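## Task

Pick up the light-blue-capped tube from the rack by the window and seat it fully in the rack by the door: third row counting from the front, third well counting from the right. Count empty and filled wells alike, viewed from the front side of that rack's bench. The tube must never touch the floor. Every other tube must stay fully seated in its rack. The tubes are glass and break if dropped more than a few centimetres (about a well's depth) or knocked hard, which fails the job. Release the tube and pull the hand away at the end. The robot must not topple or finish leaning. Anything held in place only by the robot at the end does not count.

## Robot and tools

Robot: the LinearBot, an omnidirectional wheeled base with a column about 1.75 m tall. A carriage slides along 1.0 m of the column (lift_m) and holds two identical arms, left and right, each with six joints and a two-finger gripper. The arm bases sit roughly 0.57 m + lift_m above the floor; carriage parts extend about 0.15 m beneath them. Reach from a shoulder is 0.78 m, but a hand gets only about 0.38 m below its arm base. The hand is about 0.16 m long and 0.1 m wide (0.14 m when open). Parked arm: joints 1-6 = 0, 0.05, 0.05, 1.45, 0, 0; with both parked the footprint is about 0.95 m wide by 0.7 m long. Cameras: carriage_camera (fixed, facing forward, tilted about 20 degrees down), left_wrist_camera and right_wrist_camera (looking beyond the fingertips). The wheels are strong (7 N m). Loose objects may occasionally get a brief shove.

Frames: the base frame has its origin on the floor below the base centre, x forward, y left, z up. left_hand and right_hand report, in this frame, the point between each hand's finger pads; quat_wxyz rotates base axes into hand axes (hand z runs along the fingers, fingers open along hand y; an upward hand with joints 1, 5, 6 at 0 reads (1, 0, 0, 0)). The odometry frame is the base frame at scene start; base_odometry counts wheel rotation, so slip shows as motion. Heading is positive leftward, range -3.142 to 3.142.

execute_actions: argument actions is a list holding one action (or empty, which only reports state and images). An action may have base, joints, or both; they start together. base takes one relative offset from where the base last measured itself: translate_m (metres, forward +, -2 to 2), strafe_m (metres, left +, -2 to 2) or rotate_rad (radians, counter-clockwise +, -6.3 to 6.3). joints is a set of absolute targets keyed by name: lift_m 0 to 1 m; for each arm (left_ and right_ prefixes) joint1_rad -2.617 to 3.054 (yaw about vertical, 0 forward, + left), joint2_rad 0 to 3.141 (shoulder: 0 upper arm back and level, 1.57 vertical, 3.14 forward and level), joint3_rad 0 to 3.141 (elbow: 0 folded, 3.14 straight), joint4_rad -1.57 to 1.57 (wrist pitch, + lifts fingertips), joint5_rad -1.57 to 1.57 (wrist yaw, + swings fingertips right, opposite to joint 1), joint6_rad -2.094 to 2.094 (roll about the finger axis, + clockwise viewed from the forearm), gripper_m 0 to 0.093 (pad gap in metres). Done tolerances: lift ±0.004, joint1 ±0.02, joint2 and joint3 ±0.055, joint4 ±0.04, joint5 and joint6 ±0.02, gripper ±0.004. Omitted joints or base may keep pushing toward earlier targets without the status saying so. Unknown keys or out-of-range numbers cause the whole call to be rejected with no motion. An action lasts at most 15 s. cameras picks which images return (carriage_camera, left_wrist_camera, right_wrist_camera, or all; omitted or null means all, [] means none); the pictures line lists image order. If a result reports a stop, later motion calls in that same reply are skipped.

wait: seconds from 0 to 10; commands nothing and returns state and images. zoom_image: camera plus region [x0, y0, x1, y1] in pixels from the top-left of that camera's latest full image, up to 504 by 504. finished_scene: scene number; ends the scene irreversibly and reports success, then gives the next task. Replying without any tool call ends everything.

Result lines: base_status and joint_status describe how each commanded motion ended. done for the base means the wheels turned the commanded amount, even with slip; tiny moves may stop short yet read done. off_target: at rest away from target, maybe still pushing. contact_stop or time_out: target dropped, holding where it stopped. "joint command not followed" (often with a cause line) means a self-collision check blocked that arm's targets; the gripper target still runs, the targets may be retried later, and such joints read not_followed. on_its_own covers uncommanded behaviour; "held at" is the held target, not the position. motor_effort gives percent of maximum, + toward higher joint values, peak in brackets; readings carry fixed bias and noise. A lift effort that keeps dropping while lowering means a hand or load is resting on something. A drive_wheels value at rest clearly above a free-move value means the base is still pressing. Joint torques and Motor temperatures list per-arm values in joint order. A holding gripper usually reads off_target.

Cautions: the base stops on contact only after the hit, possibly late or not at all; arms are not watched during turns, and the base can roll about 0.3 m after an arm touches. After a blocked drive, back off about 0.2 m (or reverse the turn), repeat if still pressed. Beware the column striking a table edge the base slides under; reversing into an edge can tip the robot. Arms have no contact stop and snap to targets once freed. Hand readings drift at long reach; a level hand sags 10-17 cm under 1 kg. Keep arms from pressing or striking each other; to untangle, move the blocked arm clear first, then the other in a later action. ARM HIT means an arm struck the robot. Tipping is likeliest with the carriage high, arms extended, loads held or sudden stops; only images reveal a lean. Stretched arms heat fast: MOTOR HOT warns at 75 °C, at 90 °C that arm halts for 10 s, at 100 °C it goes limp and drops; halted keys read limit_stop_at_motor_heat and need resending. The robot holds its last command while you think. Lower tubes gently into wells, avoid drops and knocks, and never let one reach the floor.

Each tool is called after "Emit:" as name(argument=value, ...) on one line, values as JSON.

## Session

Emit:
execute_actions(actions=[], cameras=["carriage_camera"])

Scene clock: 0.00 s.
Joint torques (N m, as the arm reports them, + toward a larger angle): no reading
Motor temperatures (°C, as the motors report them): left_arm=[19 33 24 22 17 20] | right_arm=[18 21 22 20 18 19]
base_odometry: x=+0.000 y=+0.000 heading=+0.000 (m, m, rad; odometry frame)
base_status: not commanded
joint_positions: lift_m=+0.301 left_joint1_rad=+0.015 left_joint2_rad=+0.013 left_joint3_rad=+0.031 left_joint4_rad=+1.437 left_joint5_rad=+0.037 left_joint6_rad=-0.006 left_gripper_m=+0.095 right_joint1_rad=-0.034 right_joint2_rad=+0.038 right_joint3_rad=+0.047 right_joint4_rad=+1.428 right_joint5_rad=+0.015 right_joint6_rad=-0.003 right_gripper_m=+0.094
joint_status: not commanded
motor_effort: lift_m=+20 drive_wheels=+2 (%)
left_hand: x=+0.2843 y=+0.3152 z=+1.2859 quat_wxyz=(+0.998, +0.018, +0.058, +0.003) (m; base frame)
right_hand: x=+0.2892 y=-0.3249 z=+1.2898 quat_wxyz=(+0.998, +0.009, +0.067, -0.019) (m; base frame)
pictures: carriage_camera
Images, in order (width x height): carriage_camera 672x504.

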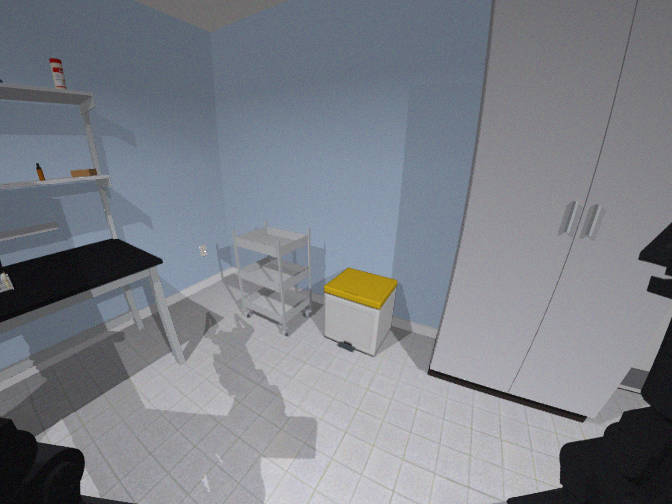

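Emit:
execute_actions(actions=[{"base": {"rotate_rad": 0.95}, "joints": {"lift_m": 0.54}}], cameras=["carriage_camera"])

Scene clock: 5.73 s.
Joint torques (N m, as the arm reports them, + toward a larger angle): left_arm=[ 0.34  3.23  6.23 -0.14 -0.08  0.14] | right_arm=[-0.16  3.72  6.48 -0.14  0.1   0.  ]
Motor temperatures (°C, as the motors report them): left_arm=[19 33 25 22 17 20] | right_arm=[18 21 23 20 18 19]
base_odometry: x=+0.000 y=+0.000 heading=+0.950 (m, m, rad; odometry frame)
base_status: done
joint_positions: lift_m=+0.540 left_joint1_rad=+0.015 left_joint2_rad=+0.013 left_joint3_rad=+0.031 left_joint4_rad=+1.437 left_joint5_rad=+0.037 left_joint6_rad=-0.006 left_gripper_m=+0.095 right_joint1_rad=-0.034 right_joint2_rad=+0.038 right_joint3_rad=+0.047 right_joint4_rad=+1.427 right_joint5_rad=+0.015 right_joint6_rad=-0.003 right_gripper_m=+0.094
joint_status: all done
motor_effort: lift_m=+20(25) drive_wheels=+6(16) (%)
left_hand: x=+0.2843 y=+0.3152 z=+1.5248 quat_wxyz=(+0.998, +0.018, +0.058, +0.003) (m; base frame)
right_hand: x=+0.2895 y=-0.3249 z=+1.5287 quat_wxyz=(+0.998, +0.009, +0.067, -0.019) (m; base frame)
pictures: carriage_camera
Images, in order (width x height): carriage_camera 672x504.

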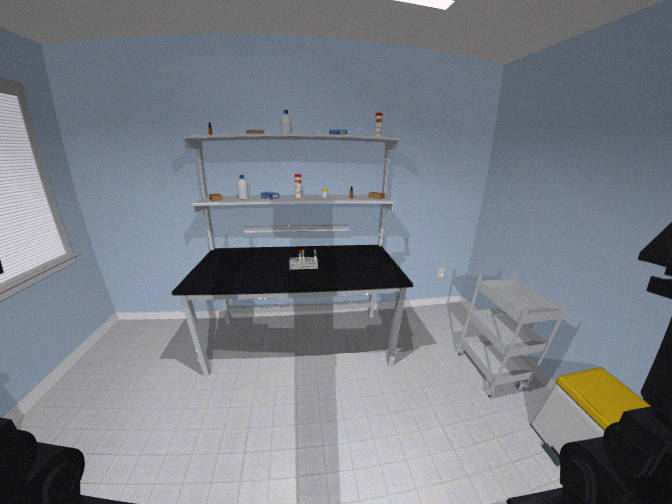

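Emit:
zoom_image(camera="carriage_camera", region=[270, 238, 340, 280])

Region (270, 238, 340, 280) of carriage_camera's 672x504 image, scaled by 7.200, with more detail than that image has; it fills the top 302 rows of this view, and the rest is white.

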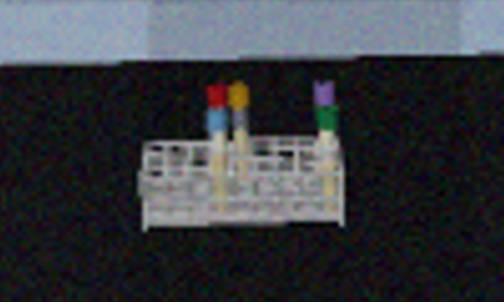

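Emit:
execute_actions(actions=[{"base": {"translate_m": 0.95}, "joints": {"left_joint1_rad": 0.0, "left_joint2_rad": 2.21, "left_joint3_rad": 1.31, "left_joint4_rad": -0.53, "left_joint5_rad": 0.0, "left_joint6_rad": 0.0, "left_gripper_m": 0.035}}], cameras=["carriage_camera", "left_wrist_camera"])

Scene clock: 37.60 s.
Joint torques (N m, as the arm reports them, + toward a larger angle): left_arm=[ -0.15 -10.97   6.14   0.6   -0.11   0.17] | right_arm=[-0.12  3.86  6.78 -0.04  0.14  0.  ]
Motor temperatures (°C, as the motors report them): left_arm=[19 35 27 22 17 20] | right_arm=[18 22 25 20 18 19]
base_odometry: x=+0.552 y=+0.773 heading=+0.950 (m, m, rad; odometry frame)
base_status: done
joint_positions: lift_m=+0.540 left_joint1_rad=+0.007 left_joint2_rad=+2.217 left_joint3_rad=+1.300 left_joint4_rad=-0.534 left_joint5_rad=+0.007 left_joint6_rad=-0.003 left_gripper_m=+0.035 right_joint1_rad=-0.034 right_joint2_rad=+0.038 right_joint3_rad=+0.047 right_joint4_rad=+1.427 right_joint5_rad=+0.015 right_joint6_rad=-0.003 right_gripper_m=+0.094
joint_status: all done
motor_effort: lift_m=+20(20) drive_wheels=-3(17) (%)
left_hand: x=+0.6608 y=+0.3227 z=+1.0217 quat_wxyz=(+0.060, -0.005, +0.998, -0.003) (m; base frame)
right_hand: x=+0.2895 y=-0.3249 z=+1.5287 quat_wxyz=(+0.998, +0.009, +0.067, -0.019) (m; base frame)
pictures: carriage_camera, left_wrist_camera
Images, in order (width x height): carriage_camera 672x504, left_wrist_camera 672x504.

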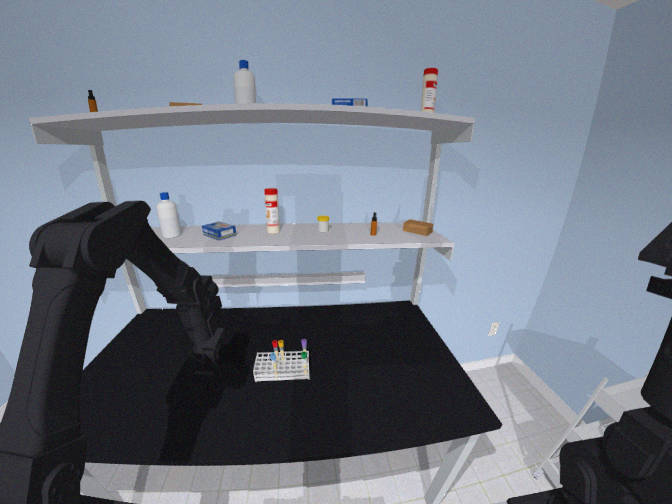

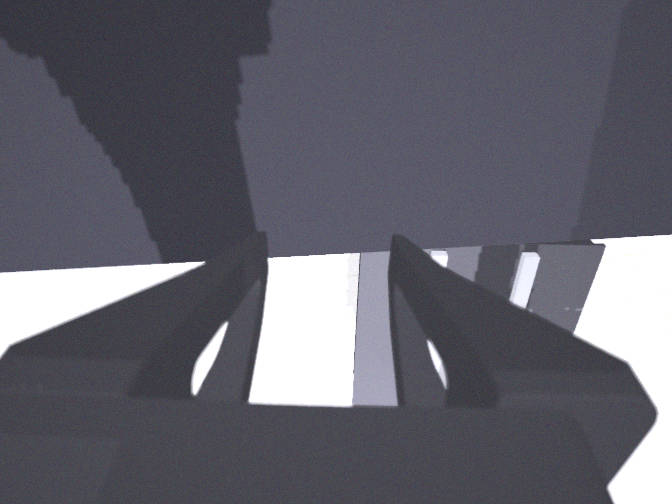

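Emit:
execute_actions(actions=[{"base": {"strafe_m": -0.14}}], cameras=[])

Emit:
execute_actions(actions=[{"base": {"translate_m": 0.13}, "joints": {"lift_m": 0.5}}], cameras=["carriage_camera", "left_wrist_camera"])

Scene clock: 49.00 s.
Joint torques (N m, as the arm reports them, + toward a larger angle): left_arm=[  0.27 -10.97   6.16   0.61  -0.1    0.17] | right_arm=[ 0.06  3.8   6.49 -0.11  0.18 -0.02]
Motor temperatures (°C, as the motors report them): left_arm=[19 40 27 22 17 20] | right_arm=[18 22 25 20 18 19]
base_odometry: x=+0.666 y=+0.692 heading=+0.951 (m, m, rad; odometry frame)
base_status: done
joint_positions: lift_m=+0.540 left_joint1_rad=+0.001 left_joint2_rad=+2.217 left_joint3_rad=+1.300 left_joint4_rad=-0.534 left_joint5_rad=+0.006 left_joint6_rad=-0.003 left_gripper_m=+0.035 right_joint1_rad=-0.034 right_joint2_rad=+0.038 right_joint3_rad=+0.047 right_joint4_rad=+1.427 right_joint5_rad=+0.015 right_joint6_rad=-0.003 right_gripper_m=+0.094
joint_status: not commanded
motor_effort: lift_m=+20(20) drive_wheels=-1(10) (%)
left_hand: x=+0.6608 y=+0.3206 z=+1.0217 quat_wxyz=(+0.060, -0.002, +0.998, -0.003) (m; base frame)
right_hand: x=+0.2895 y=-0.3249 z=+1.5287 quat_wxyz=(+0.998, +0.009, +0.067, -0.019) (m; base frame)
pictures: none
No camera images: the call's "cameras" was empty. Leave "cameras" out to get every camera's image.

Scene clock: 50.80 s.
Joint torques (N m, as the arm reports them, + toward a larger angle): left_arm=[  0.32 -11.21   6.13   0.63  -0.1    0.17] | right_arm=[ 0.    3.59  6.75 -0.1   0.12 -0.05]
Motor temperatures (°C, as the motors report them): left_arm=[19 41 27 22 17 20] | right_arm=[18 22 25 20 18 19]
base_odometry: x=+0.742 y=+0.798 heading=+0.950 (m, m, rad; odometry frame)
base_status: done
joint_positions: lift_m=+0.500 left_joint1_rad=+0.001 left_joint2_rad=+2.220 left_joint3_rad=+1.300 left_joint4_rad=-0.537 left_joint5_rad=+0.006 left_joint6_rad=-0.003 left_gripper_m=+0.035 right_joint1_rad=-0.034 right_joint2_rad=+0.038 right_joint3_rad=+0.047 right_joint4_rad=+1.427 right_joint5_rad=+0.015 right_joint6_rad=-0.003 right_gripper_m=+0.094
joint_status: all done
motor_effort: lift_m=+21(21) drive_wheels=-1(11) (%)
left_hand: x=+0.6596 y=+0.3206 z=+0.9803 quat_wxyz=(+0.057, -0.002, +0.998, -0.003) (m; base frame)
right_hand: x=+0.2894 y=-0.3249 z=+1.4886 quat_wxyz=(+0.998, +0.009, +0.067, -0.019) (m; base frame)
pictures: carriage_camera, left_wrist_camera
Images, in order (width x height): carriage_camera 672x504, left_wrist_camera 672x504.

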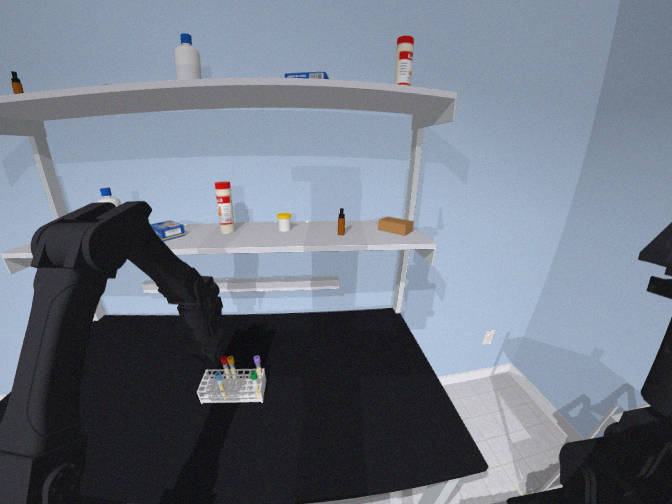

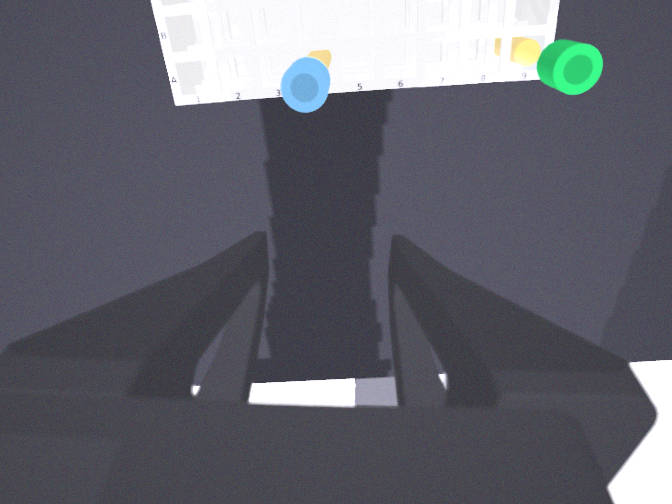

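Emit:
execute_actions(actions=[{"base": {"translate_m": 0.033}}], cameras=[])

Emit:
execute_actions(actions=[{"base": {"strafe_m": 0.011}, "joints": {"lift_m": 0.445}}], cameras=["left_wrist_camera"])

Scene clock: 62.53 s.
Joint torques (N m, as the arm reports them, + toward a larger angle): left_arm=[  0.25 -11.22   6.14   0.62  -0.1    0.17] | right_arm=[ 0.05  3.67  6.73 -0.08  0.11  0.03]
Motor temperatures (°C, as the motors report them): left_arm=[19 45 27 22 17 20] | right_arm=[18 23 25 20 18 19]
base_odometry: x=+0.761 y=+0.825 heading=+0.950 (m, m, rad; odometry frame)
base_status: done
joint_positions: lift_m=+0.500 left_joint1_rad=+0.001 left_joint2_rad=+2.220 left_joint3_rad=+1.300 left_joint4_rad=-0.536 left_joint5_rad=+0.006 left_joint6_rad=-0.003 left_gripper_m=+0.035 right_joint1_rad=-0.034 right_joint2_rad=+0.038 right_joint3_rad=+0.047 right_joint4_rad=+1.426 right_joint5_rad=+0.015 right_joint6_rad=-0.003 right_gripper_m=+0.094
joint_status: not commanded
motor_effort: lift_m=+21(21) drive_wheels=+4(12) (%)
left_hand: x=+0.6598 y=+0.3206 z=+0.9803 quat_wxyz=(+0.057, -0.002, +0.998, -0.003) (m; base frame)
right_hand: x=+0.2897 y=-0.3249 z=+1.4886 quat_wxyz=(+0.997, +0.009, +0.068, -0.019) (m; base frame)
pictures: none
No camera images: the call's "cameras" was empty. Leave "cameras" out to get every camera's image.

Scene clock: 63.30 s.
Joint torques (N m, as the arm reports them, + toward a larger angle): left_arm=[  0.37 -11.3    6.15   0.61  -0.1    0.17] | right_arm=[ 0.11  3.58  6.54 -0.07  0.11 -0.01]
Motor temperatures (°C, as the motors report them): left_arm=[19 46 27 22 17 20] | right_arm=[18 23 25 20 18 19]
base_odometry: x=+0.752 y=+0.831 heading=+0.949 (m, m, rad; odometry frame)
base_status: done
joint_positions: lift_m=+0.445 left_joint1_rad=+0.000 left_joint2_rad=+2.220 left_joint3_rad=+1.300 left_joint4_rad=-0.535 left_joint5_rad=+0.005 left_joint6_rad=-0.003 left_gripper_m=+0.035 right_joint1_rad=-0.034 right_joint2_rad=+0.038 right_joint3_rad=+0.047 right_joint4_rad=+1.427 right_joint5_rad=+0.015 right_joint6_rad=-0.003 right_gripper_m=+0.094
joint_status: all done
motor_effort: lift_m=+21(21) drive_wheels=+5(7) (%)
left_hand: x=+0.6600 y=+0.3202 z=+0.9252 quat_wxyz=(+0.058, -0.002, +0.998, -0.003) (m; base frame)
right_hand: x=+0.2895 y=-0.3249 z=+1.4337 quat_wxyz=(+0.998, +0.009, +0.067, -0.019) (m; base frame)
pictures: left_wrist_camera
Images, in order (width x height): left_wrist_camera 672x504.

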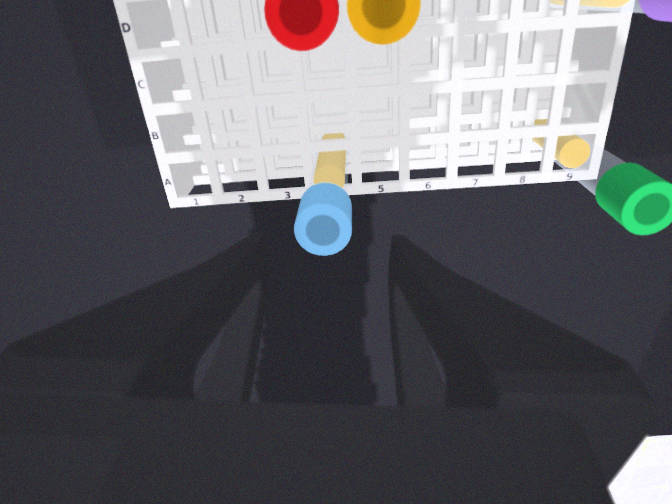

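Emit:
execute_actions(actions=[{"base": {"strafe_m": 0.003}, "joints": {"lift_m": 0.405}}], cameras=["left_wrist_camera"])

Scene clock: 69.50 s.
Joint torques (N m, as the arm reports them, + toward a larger angle): left_arm=[  0.35 -11.38   6.14   0.61  -0.09   0.17] | right_arm=[-0.08  3.87  6.66 -0.14  0.1   0.02]
Motor temperatures (°C, as the motors report them): left_arm=[19 47 28 22 17 20] | right_arm=[18 23 25 20 18 19]
base_odometry: x=+0.750 y=+0.833 heading=+0.949 (m, m, rad; odometry frame)
base_status: done
joint_positions: lift_m=+0.405 left_joint1_rad=+0.000 left_joint2_rad=+2.222 left_joint3_rad=+1.300 left_joint4_rad=-0.534 left_joint5_rad=+0.004 left_joint6_rad=-0.003 left_gripper_m=+0.035 right_joint1_rad=-0.034 right_joint2_rad=+0.038 right_joint3_rad=+0.047 right_joint4_rad=+1.427 right_joint5_rad=+0.015 right_joint6_rad=-0.003 right_gripper_m=+0.094
joint_status: all done
motor_effort: lift_m=+21(21) drive_wheels=-3(13) (%)
left_hand: x=+0.6599 y=+0.3204 z=+0.8846 quat_wxyz=(+0.057, -0.002, +0.998, -0.002) (m; base frame)
right_hand: x=+0.2895 y=-0.3248 z=+1.3936 quat_wxyz=(+0.998, +0.008, +0.067, -0.019) (m; base frame)
pictures: left_wrist_camera
Images, in order (width x height): left_wrist_camera 672x504.

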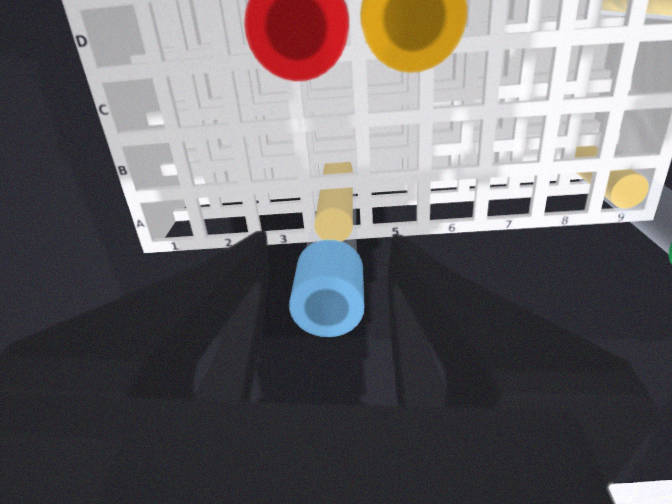

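Emit:
execute_actions(actions=[{"joints": {"left_gripper_m": 0.012}}], cameras=["left_wrist_camera"])

Emit:
execute_actions(actions=[{"joints": {"lift_m": 0.46}}], cameras=["left_wrist_camera"])

Emit:
zoom_image(camera="left_wrist_camera", region=[240, 50, 440, 230])

Scene clock: 76.47 s.
Joint torques (N m, as the arm reports them, + toward a larger angle): left_arm=[  0.29 -11.38   6.14   0.6   -0.09   0.17] | right_arm=[-0.13  3.71  6.71 -0.13  0.08  0.02]
Motor temperatures (°C, as the motors report them): left_arm=[19 49 28 22 17 20] | right_arm=[18 23 26 20 18 19]
base_odometry: x=+0.750 y=+0.833 heading=+0.949 (m, m, rad; odometry frame)
base_status: not commanded
joint_positions: lift_m=+0.405 left_joint1_rad=+0.000 left_joint2_rad=+2.222 left_joint3_rad=+1.300 left_joint4_rad=-0.534 left_joint5_rad=+0.005 left_joint6_rad=-0.003 left_gripper_m=+0.018 right_joint1_rad=-0.034 right_joint2_rad=+0.038 right_joint3_rad=+0.047 right_joint4_rad=+1.427 right_joint5_rad=+0.015 right_joint6_rad=-0.003 right_gripper_m=+0.094
joint_status: left_gripper_m off_target (ended at +0.018, target +0.012)
motor_effort: lift_m=+21(21) drive_wheels=+5(4) (%)
left_hand: x=+0.6599 y=+0.3203 z=+0.8846 quat_wxyz=(+0.057, -0.002, +0.998, -0.002) (m; base frame)
right_hand: x=+0.2895 y=-0.3248 z=+1.3936 quat_wxyz=(+0.998, +0.008, +0.067, -0.019) (m; base frame)
pictures: left_wrist_camera
Images, in order (width x height): left_wrist_camera 672x504.

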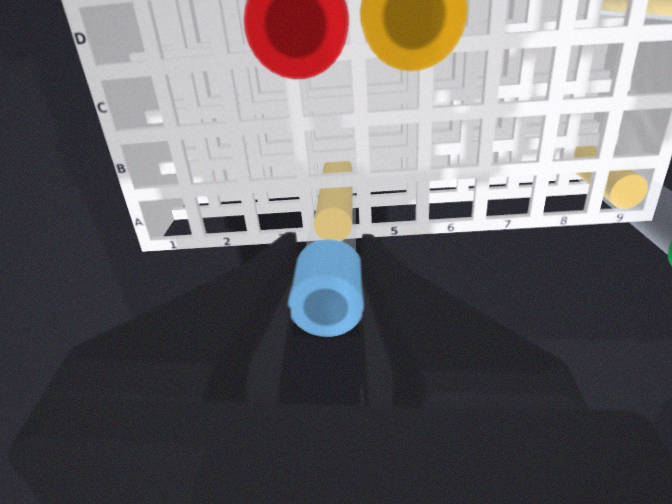

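Scene clock: 77.23 s.
Joint torques (N m, as the arm reports them, + toward a larger angle): left_arm=[  0.35 -10.83   6.19   0.59  -0.09   0.17] | right_arm=[ 0.07  3.85  6.9  -0.13  0.16 -0.02]
Motor temperatures (°C, as the motors report them): left_arm=[19 49 28 22 17 20] | right_arm=[18 23 26 20 18 19]
base_odometry: x=+0.750 y=+0.833 heading=+0.949 (m, m, rad; odometry frame)
base_status: not commanded
joint_positions: lift_m=+0.460 left_joint1_rad=+0.000 left_joint2_rad=+2.215 left_joint3_rad=+1.300 left_joint4_rad=-0.532 left_joint5_rad=+0.005 left_joint6_rad=-0.003 left_gripper_m=+0.018 right_joint1_rad=-0.034 right_joint2_rad=+0.038 right_joint3_rad=+0.047 right_joint4_rad=+1.427 right_joint5_rad=+0.015 right_joint6_rad=-0.003 right_gripper_m=+0.094
joint_status: all done
motor_effort: lift_m=+20(24) drive_wheels=+5(2) (%)
left_hand: x=+0.6617 y=+0.3203 z=+0.9424 quat_wxyz=(+0.062, -0.002, +0.998, -0.002) (m; base frame)
right_hand: x=+0.2895 y=-0.3248 z=+1.4487 quat_wxyz=(+0.998, +0.008, +0.067, -0.019) (m; base frame)
pictures: left_wrist_camera
Images, in order (width x height): left_wrist_camera 672x504.

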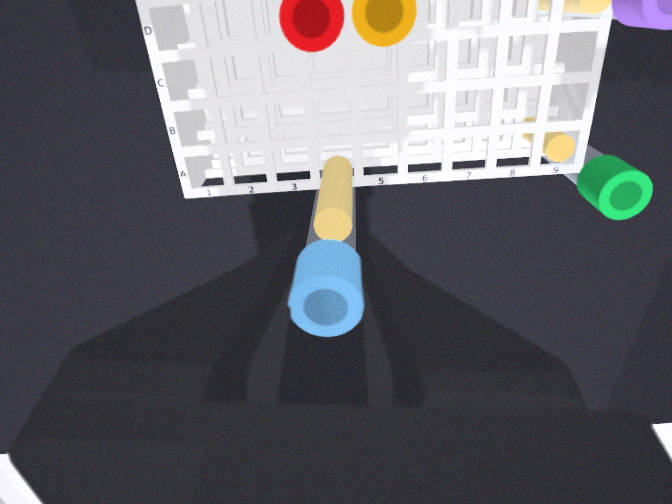

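Region (240, 50, 440, 230) of left_wrist_camera's 672x504 image, scaled by 2.520, with more detail than that image has; it fills the top 454 rows of this view, and the rest is white.

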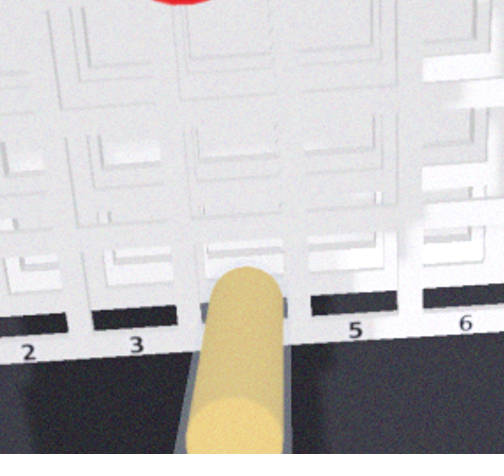

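Emit:
execute_actions(actions=[{"base": {"translate_m": -1.2}, "joints": {"lift_m": 0.54}}], cameras=[])

Emit:
execute_actions(actions=[{"base": {"rotate_rad": 3.1}}], cameras=["carriage_camera", "left_wrist_camera"])

Scene clock: 92.40 s.
Joint torques (N m, as the arm reports them, + toward a larger angle): left_arm=[  0.31 -11.     6.16   0.58  -0.09   0.17] | right_arm=[-0.05  3.67  6.57 -0.11  0.15 -0.03]
Motor temperatures (°C, as the motors report them): left_arm=[19 52 28 22 17 20] | right_arm=[18 23 26 20 18 19]
base_odometry: x=+0.051 y=-0.143 heading=+0.949 (m, m, rad; odometry frame)
base_status: done
joint_positions: lift_m=+0.540 left_joint1_rad=+0.000 left_joint2_rad=+2.217 left_joint3_rad=+1.300 left_joint4_rad=-0.530 left_joint5_rad=+0.005 left_joint6_rad=-0.003 left_gripper_m=+0.018 right_joint1_rad=-0.034 right_joint2_rad=+0.038 right_joint3_rad=+0.047 right_joint4_rad=+1.426 right_joint5_rad=+0.015 right_joint6_rad=-0.003 right_gripper_m=+0.094
joint_status: all done
motor_effort: lift_m=+20(25) drive_wheels=+0(11) (%)
left_hand: x=+0.6617 y=+0.3203 z=+1.0216 quat_wxyz=(+0.062, -0.002, +0.998, -0.002) (m; base frame)
right_hand: x=+0.2897 y=-0.3248 z=+1.5287 quat_wxyz=(+0.997, +0.008, +0.068, -0.019) (m; base frame)
pictures: none
No camera images: the call's "cameras" was empty. Leave "cameras" out to get every camera's image.

Scene clock: 96.63 s.
Joint torques (N m, as the arm reports them, + toward a larger angle): left_arm=[ -0.13 -11.06   6.18   0.53  -0.05   0.17] | right_arm=[ 0.    3.88  6.71 -0.07  0.11 -0.03]
Motor temperatures (°C, as the motors report them): left_arm=[19 52 28 22 17 20] | right_arm=[18 23 26 20 18 19]
base_odometry: x=+0.051 y=-0.142 heading=-2.235 (m, m, rad; odometry frame)
base_status: done
joint_positions: lift_m=+0.540 left_joint1_rad=+0.007 left_joint2_rad=+2.217 left_joint3_rad=+1.300 left_joint4_rad=-0.523 left_joint5_rad=+0.001 left_joint6_rad=-0.003 left_gripper_m=+0.018 right_joint1_rad=-0.034 right_joint2_rad=+0.038 right_joint3_rad=+0.047 right_joint4_rad=+1.424 right_joint5_rad=+0.015 right_joint6_rad=-0.003 right_gripper_m=+0.094
joint_status: not commanded
motor_effort: lift_m=+20(20) drive_wheels=+5(11) (%)
left_hand: x=+0.6634 y=+0.3239 z=+1.0218 quat_wxyz=(+0.065, -0.005, +0.998, +0.000) (m; base frame)
right_hand: x=+0.2902 y=-0.3249 z=+1.5286 quat_wxyz=(+0.997, +0.009, +0.069, -0.019) (m; base frame)
pictures: carriage_camera, left_wrist_camera
Images, in order (width x height): carriage_camera 672x504, left_wrist_camera 672x504.

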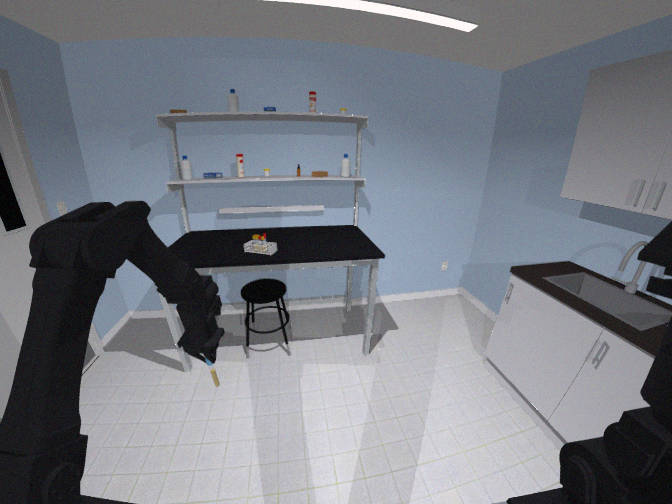

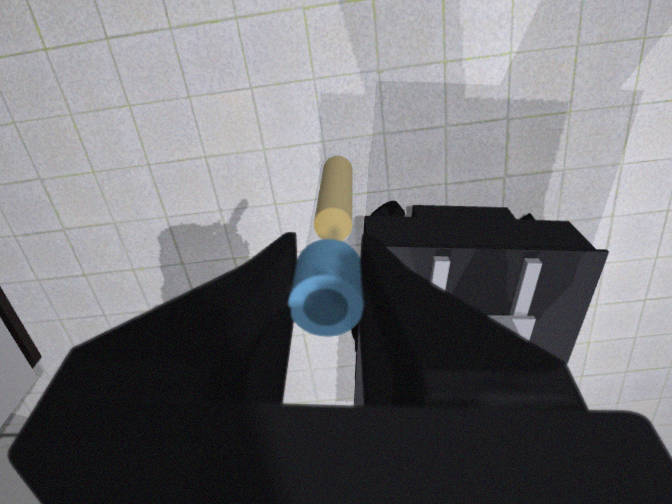

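Emit:
zoom_image(camera="carriage_camera", region=[225, 222, 295, 264])

Emit:
execute_actions(actions=[{"base": {"rotate_rad": 0.065}, "joints": {"lift_m": 0.62}}], cameras=[])

Emit:
execute_actions(actions=[{"base": {"translate_m": 0.85}, "joints": {"lift_m": 0.75}}], cameras=["carriage_camera", "left_wrist_camera"])

Region (225, 222, 295, 264) of carriage_camera's 672x504 image, scaled by 7.200, with more detail than that image has; it fills the top 302 rows of this view, and the rest is white.

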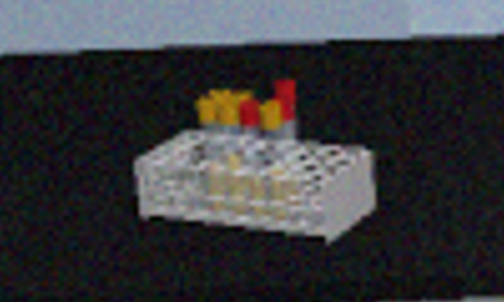

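Scene clock: 115.70 s.
Joint torques (N m, as the arm reports them, + toward a larger angle): left_arm=[  0.26 -11.02   6.15   0.55  -0.05   0.17] | right_arm=[ 0.12  3.79  6.58 -0.02  0.13 -0.03]
Motor temperatures (°C, as the motors report them): left_arm=[19 54 28 22 17 20] | right_arm=[18 23 26 20 18 19]
base_odometry: x=+0.051 y=-0.142 heading=-2.170 (m, m, rad; odometry frame)
base_status: done
joint_positions: lift_m=+0.620 left_joint1_rad=+0.002 left_joint2_rad=+2.217 left_joint3_rad=+1.300 left_joint4_rad=-0.527 left_joint5_rad=+0.001 left_joint6_rad=-0.003 left_gripper_m=+0.018 right_joint1_rad=-0.034 right_joint2_rad=+0.038 right_joint3_rad=+0.047 right_joint4_rad=+1.425 right_joint5_rad=+0.015 right_joint6_rad=-0.003 right_gripper_m=+0.094
joint_status: all done
motor_effort: lift_m=+20(24) drive_wheels=+7(12) (%)
left_hand: x=+0.6626 y=+0.3216 z=+1.1018 quat_wxyz=(+0.063, -0.002, +0.998, +0.000) (m; base frame)
right_hand: x=+0.2899 y=-0.3249 z=+1.6087 quat_wxyz=(+0.997, +0.009, +0.068, -0.019) (m; base frame)
pictures: none
No camera images: the call's "cameras" was empty. Leave "cameras" out to get every camera's image.

Scene clock: 119.80 s.
Joint torques (N m, as the arm reports them, + toward a larger angle): left_arm=[  0.23 -10.96   6.14   0.6   -0.05   0.17] | right_arm=[ 0.06  3.85  6.77 -0.09  0.1  -0.01]
Motor temperatures (°C, as the motors report them): left_arm=[19 54 28 22 17 20] | right_arm=[18 23 26 20 18 19]
base_odometry: x=-0.428 y=-0.845 heading=-2.169 (m, m, rad; odometry frame)
base_status: done
joint_positions: lift_m=+0.750 left_joint1_rad=+0.002 left_joint2_rad=+2.216 left_joint3_rad=+1.300 left_joint4_rad=-0.534 left_joint5_rad=+0.001 left_joint6_rad=-0.003 left_gripper_m=+0.018 right_joint1_rad=-0.034 right_joint2_rad=+0.038 right_joint3_rad=+0.047 right_joint4_rad=+1.426 right_joint5_rad=+0.015 right_joint6_rad=-0.003 right_gripper_m=+0.094
joint_status: all done
motor_effort: lift_m=+20(24) drive_wheels=-3(19) (%)
left_hand: x=+0.6611 y=+0.3216 z=+1.2319 quat_wxyz=(+0.060, -0.002, +0.998, +0.000) (m; base frame)
right_hand: x=+0.2897 y=-0.3249 z=+1.7387 quat_wxyz=(+0.997, +0.009, +0.068, -0.019) (m; base frame)
pictures: carriage_camera, left_wrist_camera
Images, in order (width x height): carriage_camera 672x504, left_wrist_camera 672x504.

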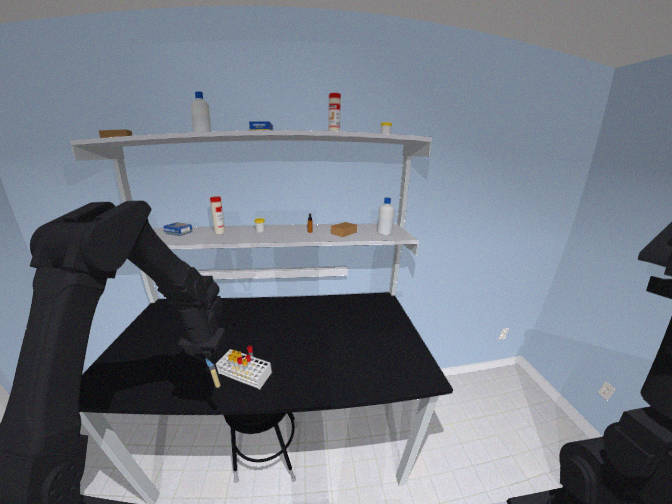

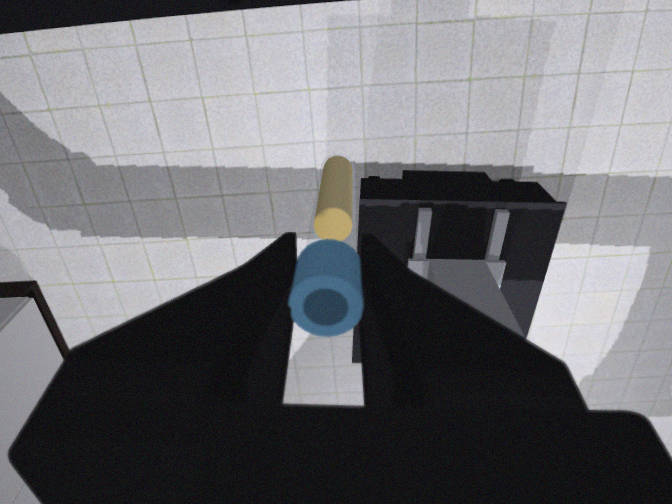

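Emit:
execute_actions(actions=[{"base": {"translate_m": 0.23}, "joints": {"lift_m": 0.72}}], cameras=["carriage_camera", "left_wrist_camera"])

Scene clock: 127.23 s.
Joint torques (N m, as the arm reports them, + toward a larger angle): left_arm=[  0.24 -11.3    6.15   0.61  -0.05   0.17] | right_arm=[ 0.07  3.76  6.83 -0.13  0.09 -0.02]
Motor temperatures (°C, as the motors report them): left_arm=[19 55 28 22 17 20] | right_arm=[18 23 26 20 18 19]
base_odometry: x=-0.557 y=-1.035 heading=-2.168 (m, m, rad; odometry frame)
base_status: done
joint_positions: lift_m=+0.720 left_joint1_rad=+0.002 left_joint2_rad=+2.221 left_joint3_rad=+1.300 left_joint4_rad=-0.536 left_joint5_rad=+0.001 left_joint6_rad=-0.003 left_gripper_m=+0.018 right_joint1_rad=-0.034 right_joint2_rad=+0.038 right_joint3_rad=+0.047 right_joint4_rad=+1.427 right_joint5_rad=+0.015 right_joint6_rad=-0.003 right_gripper_m=+0.094
joint_status: all done
motor_effort: lift_m=+21(21) drive_wheels=-5(15) (%)
left_hand: x=+0.6596 y=+0.3216 z=+1.1999 quat_wxyz=(+0.057, -0.002, +0.998, +0.000) (m; base frame)
right_hand: x=+0.2895 y=-0.3249 z=+1.7087 quat_wxyz=(+0.998, +0.009, +0.067, -0.019) (m; base frame)
pictures: carriage_camera, left_wrist_camera
Images, in order (width x height): carriage_camera 672x504, left_wrist_camera 672x504.

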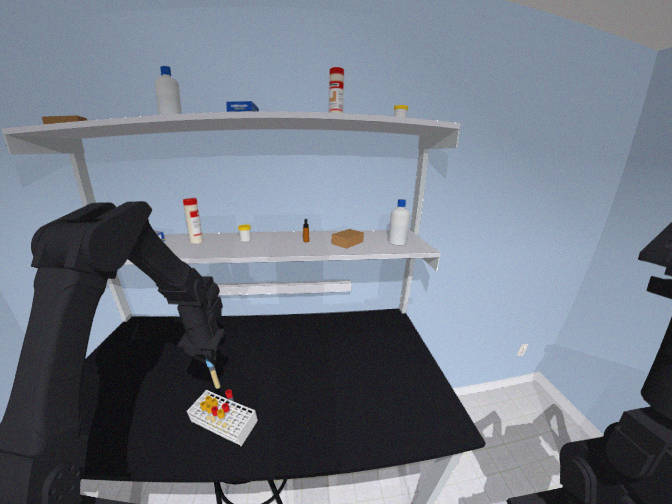

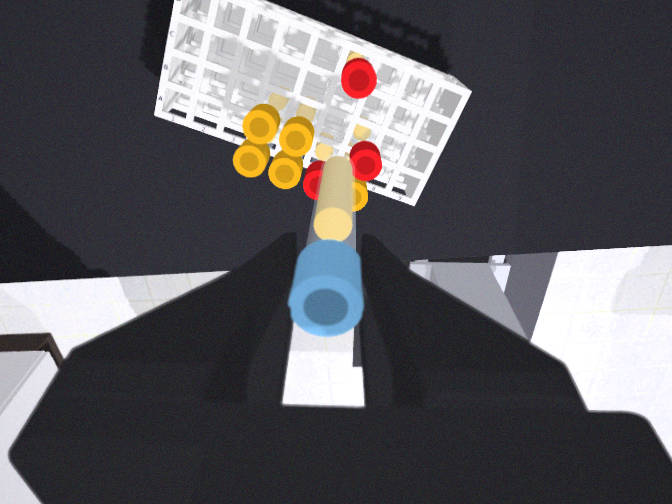

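Emit:
zoom_image(camera="left_wrist_camera", region=[150, 0, 480, 230])

Region (150, 0, 480, 230) of left_wrist_camera's 672x504 image, scaled by 1.527, with more detail than that image has; it fills the top 351 rows of this view, and the rest is white.

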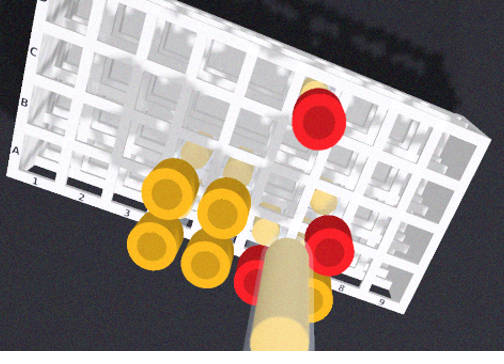

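Emit:
execute_actions(actions=[{"base": {"strafe_m": 0.068}, "joints": {"left_joint1_rad": -0.22}}], cameras=["left_wrist_camera"])

Scene clock: 164.53 s.
Joint torques (N m, as the arm reports them, + toward a larger angle): left_arm=[  0.26 -11.31   6.14   0.61  -0.07   0.17] | right_arm=[ 0.13  3.54  6.63 -0.11  0.1   0.01]
Motor temperatures (°C, as the motors report them): left_arm=[19 58 28 22 17 20] | right_arm=[18 23 27 20 18 19]
base_odometry: x=-0.501 y=-1.074 heading=-2.168 (m, m, rad; odometry frame)
base_status: done
joint_positions: lift_m=+0.720 left_joint1_rad=-0.219 left_joint2_rad=+2.221 left_joint3_rad=+1.300 left_joint4_rad=-0.535 left_joint5_rad=+0.003 left_joint6_rad=-0.003 left_gripper_m=+0.018 right_joint1_rad=-0.034 right_joint2_rad=+0.038 right_joint3_rad=+0.047 right_joint4_rad=+1.426 right_joint5_rad=+0.015 right_joint6_rad=-0.003 right_gripper_m=+0.094
joint_status: all done
motor_effort: lift_m=+21(21) drive_wheels=+2(16) (%)
left_hand: x=+0.6500 y=+0.2330 z=+1.1999 quat_wxyz=(+0.056, +0.107, +0.993, -0.008) (m; base frame)
right_hand: x=+0.2897 y=-0.3249 z=+1.7087 quat_wxyz=(+0.997, +0.009, +0.068, -0.019) (m; base frame)
pictures: left_wrist_camera
Images, in order (width x height): left_wrist_camera 672x504.

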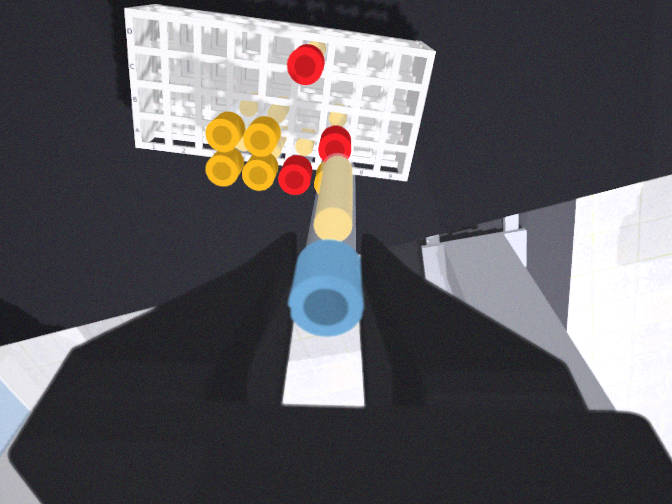

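Emit:
execute_actions(actions=[{"base": {"translate_m": 0.008}, "joints": {"lift_m": 0.67}}], cameras=["left_wrist_camera"])

Emit:
zoom_image(camera="left_wrist_camera", region=[240, 30, 460, 230])

Scene clock: 178.17 s.
Joint torques (N m, as the arm reports them, + toward a larger angle): left_arm=[  0.24 -11.44   6.13   0.61  -0.07   0.17] | right_arm=[ 0.03  3.78  6.57 -0.11  0.16  0.  ]
Motor temperatures (°C, as the motors report them): left_arm=[19 59 29 22 17 20] | right_arm=[18 23 27 20 18 19]
base_odometry: x=-0.505 y=-1.080 heading=-2.168 (m, m, rad; odometry frame)
base_status: done
joint_positions: lift_m=+0.670 left_joint1_rad=-0.219 left_joint2_rad=+2.223 left_joint3_rad=+1.300 left_joint4_rad=-0.535 left_joint5_rad=+0.003 left_joint6_rad=-0.003 left_gripper_m=+0.018 right_joint1_rad=-0.034 right_joint2_rad=+0.038 right_joint3_rad=+0.047 right_joint4_rad=+1.426 right_joint5_rad=+0.015 right_joint6_rad=-0.003 right_gripper_m=+0.094
joint_status: all done
motor_effort: lift_m=+20(21) drive_wheels=+2(8) (%)
left_hand: x=+0.6496 y=+0.2331 z=+1.1492 quat_wxyz=(+0.056, +0.107, +0.993, -0.008) (m; base frame)
right_hand: x=+0.2897 y=-0.3249 z=+1.6587 quat_wxyz=(+0.997, +0.009, +0.068, -0.019) (m; base frame)
pictures: left_wrist_camera
Images, in order (width x height): left_wrist_camera 672x504.

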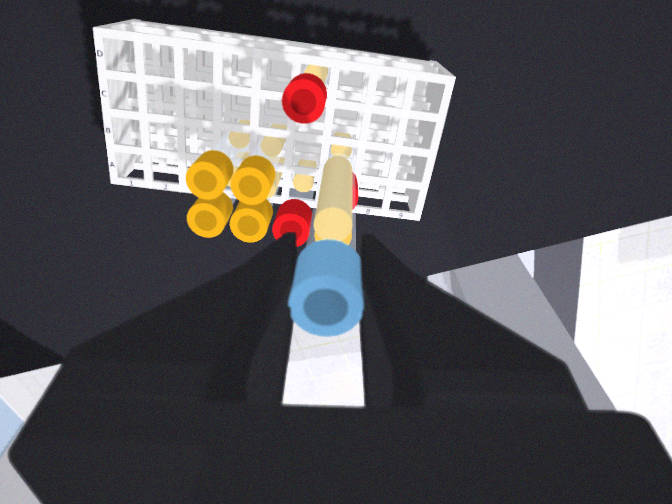

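Region (240, 30, 460, 230) of left_wrist_camera's 672x504 image, scaled by 2.291, with more detail than that image has; it fills the top 458 rows of this view, and the rest is white.

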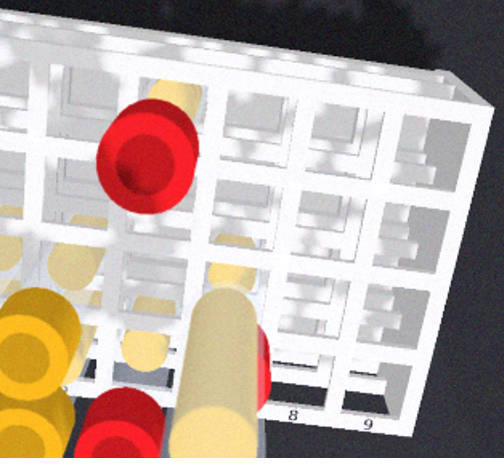

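Emit:
execute_actions(actions=[{"base": {"strafe_m": -0.0045}}], cameras=[])

Emit:
execute_actions(actions=[{"joints": {"lift_m": 0.645}}], cameras=["left_wrist_camera"])

Emit:
zoom_image(camera="left_wrist_camera", region=[240, 50, 440, 230])

Scene clock: 194.13 s.
Joint torques (N m, as the arm reports them, + toward a larger angle): left_arm=[  0.36 -11.48   6.12   0.62  -0.08   0.17] | right_arm=[-0.14  3.78  6.74 -0.11  0.09 -0.04]
Motor temperatures (°C, as the motors report them): left_arm=[19 60 29 22 17 20] | right_arm=[18 23 27 20 18 19]
base_odometry: x=-0.509 y=-1.078 heading=-2.168 (m, m, rad; odometry frame)
base_status: done
joint_positions: lift_m=+0.670 left_joint1_rad=-0.220 left_joint2_rad=+2.223 left_joint3_rad=+1.300 left_joint4_rad=-0.535 left_joint5_rad=+0.003 left_joint6_rad=-0.003 left_gripper_m=+0.018 right_joint1_rad=-0.034 right_joint2_rad=+0.038 right_joint3_rad=+0.047 right_joint4_rad=+1.426 right_joint5_rad=+0.015 right_joint6_rad=-0.003 right_gripper_m=+0.094
joint_status: not commanded
motor_effort: lift_m=+20(20) drive_wheels=+4(15) (%)
left_hand: x=+0.6495 y=+0.2325 z=+1.1492 quat_wxyz=(+0.056, +0.108, +0.993, -0.008) (m; base frame)
right_hand: x=+0.2897 y=-0.3249 z=+1.6587 quat_wxyz=(+0.997, +0.009, +0.068, -0.019) (m; base frame)
pictures: none
No camera images: the call's "cameras" was empty. Leave "cameras" out to get every camera's image.

Scene clock: 194.73 s.
Joint torques (N m, as the arm reports them, + toward a larger angle): left_arm=[  0.4  -11.44   6.12   0.61  -0.07   0.17] | right_arm=[-0.1   3.77  6.74 -0.1   0.15 -0.06]
Motor temperatures (°C, as the motors report them): left_arm=[19 60 29 22 17 20] | right_arm=[18 23 27 20 18 19]
base_odometry: x=-0.509 y=-1.078 heading=-2.168 (m, m, rad; odometry frame)
base_status: not commanded
joint_positions: lift_m=+0.645 left_joint1_rad=-0.220 left_joint2_rad=+2.223 left_joint3_rad=+1.300 left_joint4_rad=-0.536 left_joint5_rad=+0.003 left_joint6_rad=-0.003 left_gripper_m=+0.018 right_joint1_rad=-0.034 right_joint2_rad=+0.038 right_joint3_rad=+0.047 right_joint4_rad=+1.426 right_joint5_rad=+0.015 right_joint6_rad=-0.003 right_gripper_m=+0.094
joint_status: all done
motor_effort: lift_m=+21(21) drive_wheels=+3(3) (%)
left_hand: x=+0.6494 y=+0.2326 z=+1.1241 quat_wxyz=(+0.055, +0.108, +0.993, -0.008) (m; base frame)
right_hand: x=+0.2897 y=-0.3249 z=+1.6336 quat_wxyz=(+0.997, +0.009, +0.068, -0.019) (m; base frame)
pictures: left_wrist_camera
Images, in order (width x height): left_wrist_camera 672x504.

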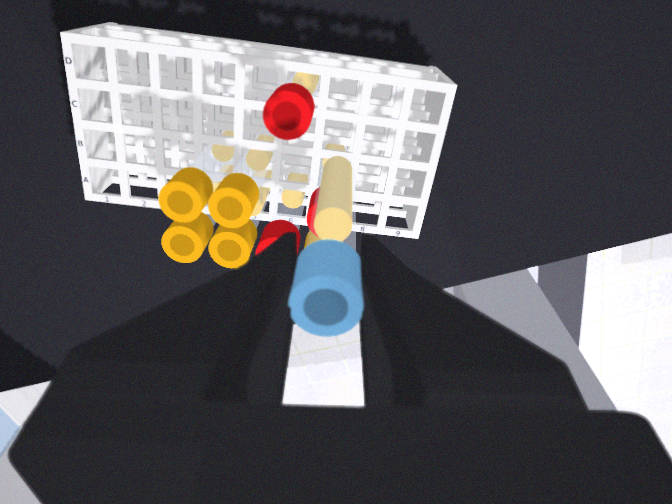

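Region (240, 50, 440, 230) of left_wrist_camera's 672x504 image, scaled by 2.520, with more detail than that image has; it fills the top 454 rows of this view, and the rest is white.

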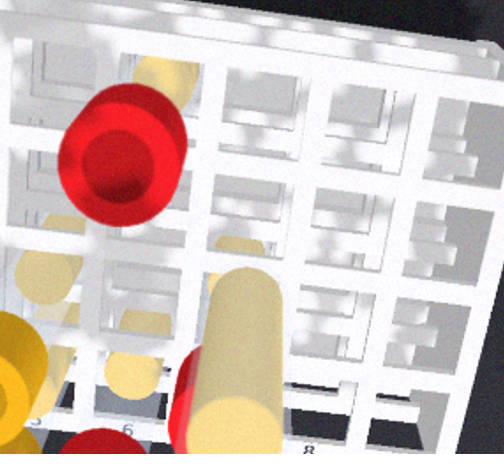

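Emit:
execute_actions(actions=[{"joints": {"lift_m": 0.605}}], cameras=["left_wrist_camera"])

Emit:
zoom_image(camera="left_wrist_camera", region=[240, 50, 440, 230])

Scene clock: 203.47 s.
Joint torques (N m, as the arm reports them, + toward a larger angle): left_arm=[  0.34 -11.41   6.16   0.62  -0.07   0.17] | right_arm=[-0.02  3.78  6.64 -0.07  0.09 -0.01]
Motor temperatures (°C, as the motors report them): left_arm=[19 61 29 22 17 20] | right_arm=[18 23 27 20 18 19]
base_odometry: x=-0.509 y=-1.078 heading=-2.168 (m, m, rad; odometry frame)
base_status: not commanded
joint_positions: lift_m=+0.605 left_joint1_rad=-0.220 left_joint2_rad=+2.222 left_joint3_rad=+1.300 left_joint4_rad=-0.535 left_joint5_rad=+0.003 left_joint6_rad=-0.003 left_gripper_m=+0.018 right_joint1_rad=-0.034 right_joint2_rad=+0.038 right_joint3_rad=+0.047 right_joint4_rad=+1.427 right_joint5_rad=+0.015 right_joint6_rad=-0.003 right_gripper_m=+0.094
joint_status: all done
motor_effort: lift_m=+21(21) drive_wheels=+3(2) (%)
left_hand: x=+0.6496 y=+0.2325 z=+1.0844 quat_wxyz=(+0.056, +0.108, +0.993, -0.008) (m; base frame)
right_hand: x=+0.2896 y=-0.3249 z=+1.5936 quat_wxyz=(+0.997, +0.009, +0.068, -0.019) (m; base frame)
pictures: left_wrist_camera
Images, in order (width x height): left_wrist_camera 672x504.

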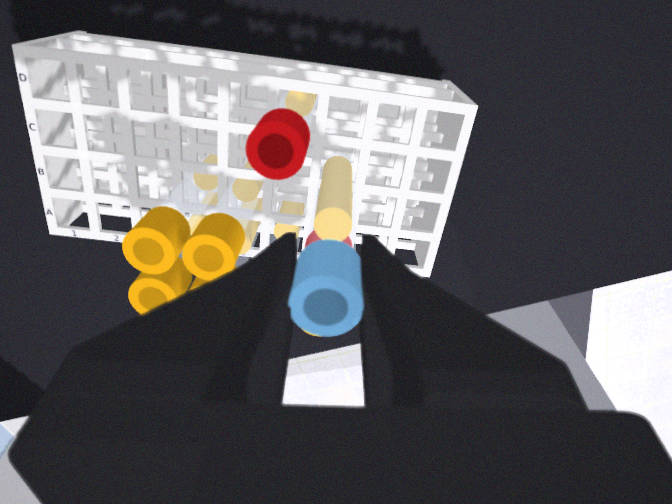

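Region (240, 50, 440, 230) of left_wrist_camera's 672x504 image, scaled by 2.520, with more detail than that image has; it fills the top 454 rows of this view, and the rest is white.

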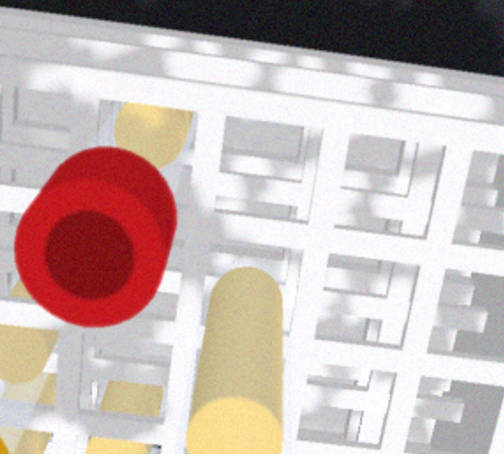

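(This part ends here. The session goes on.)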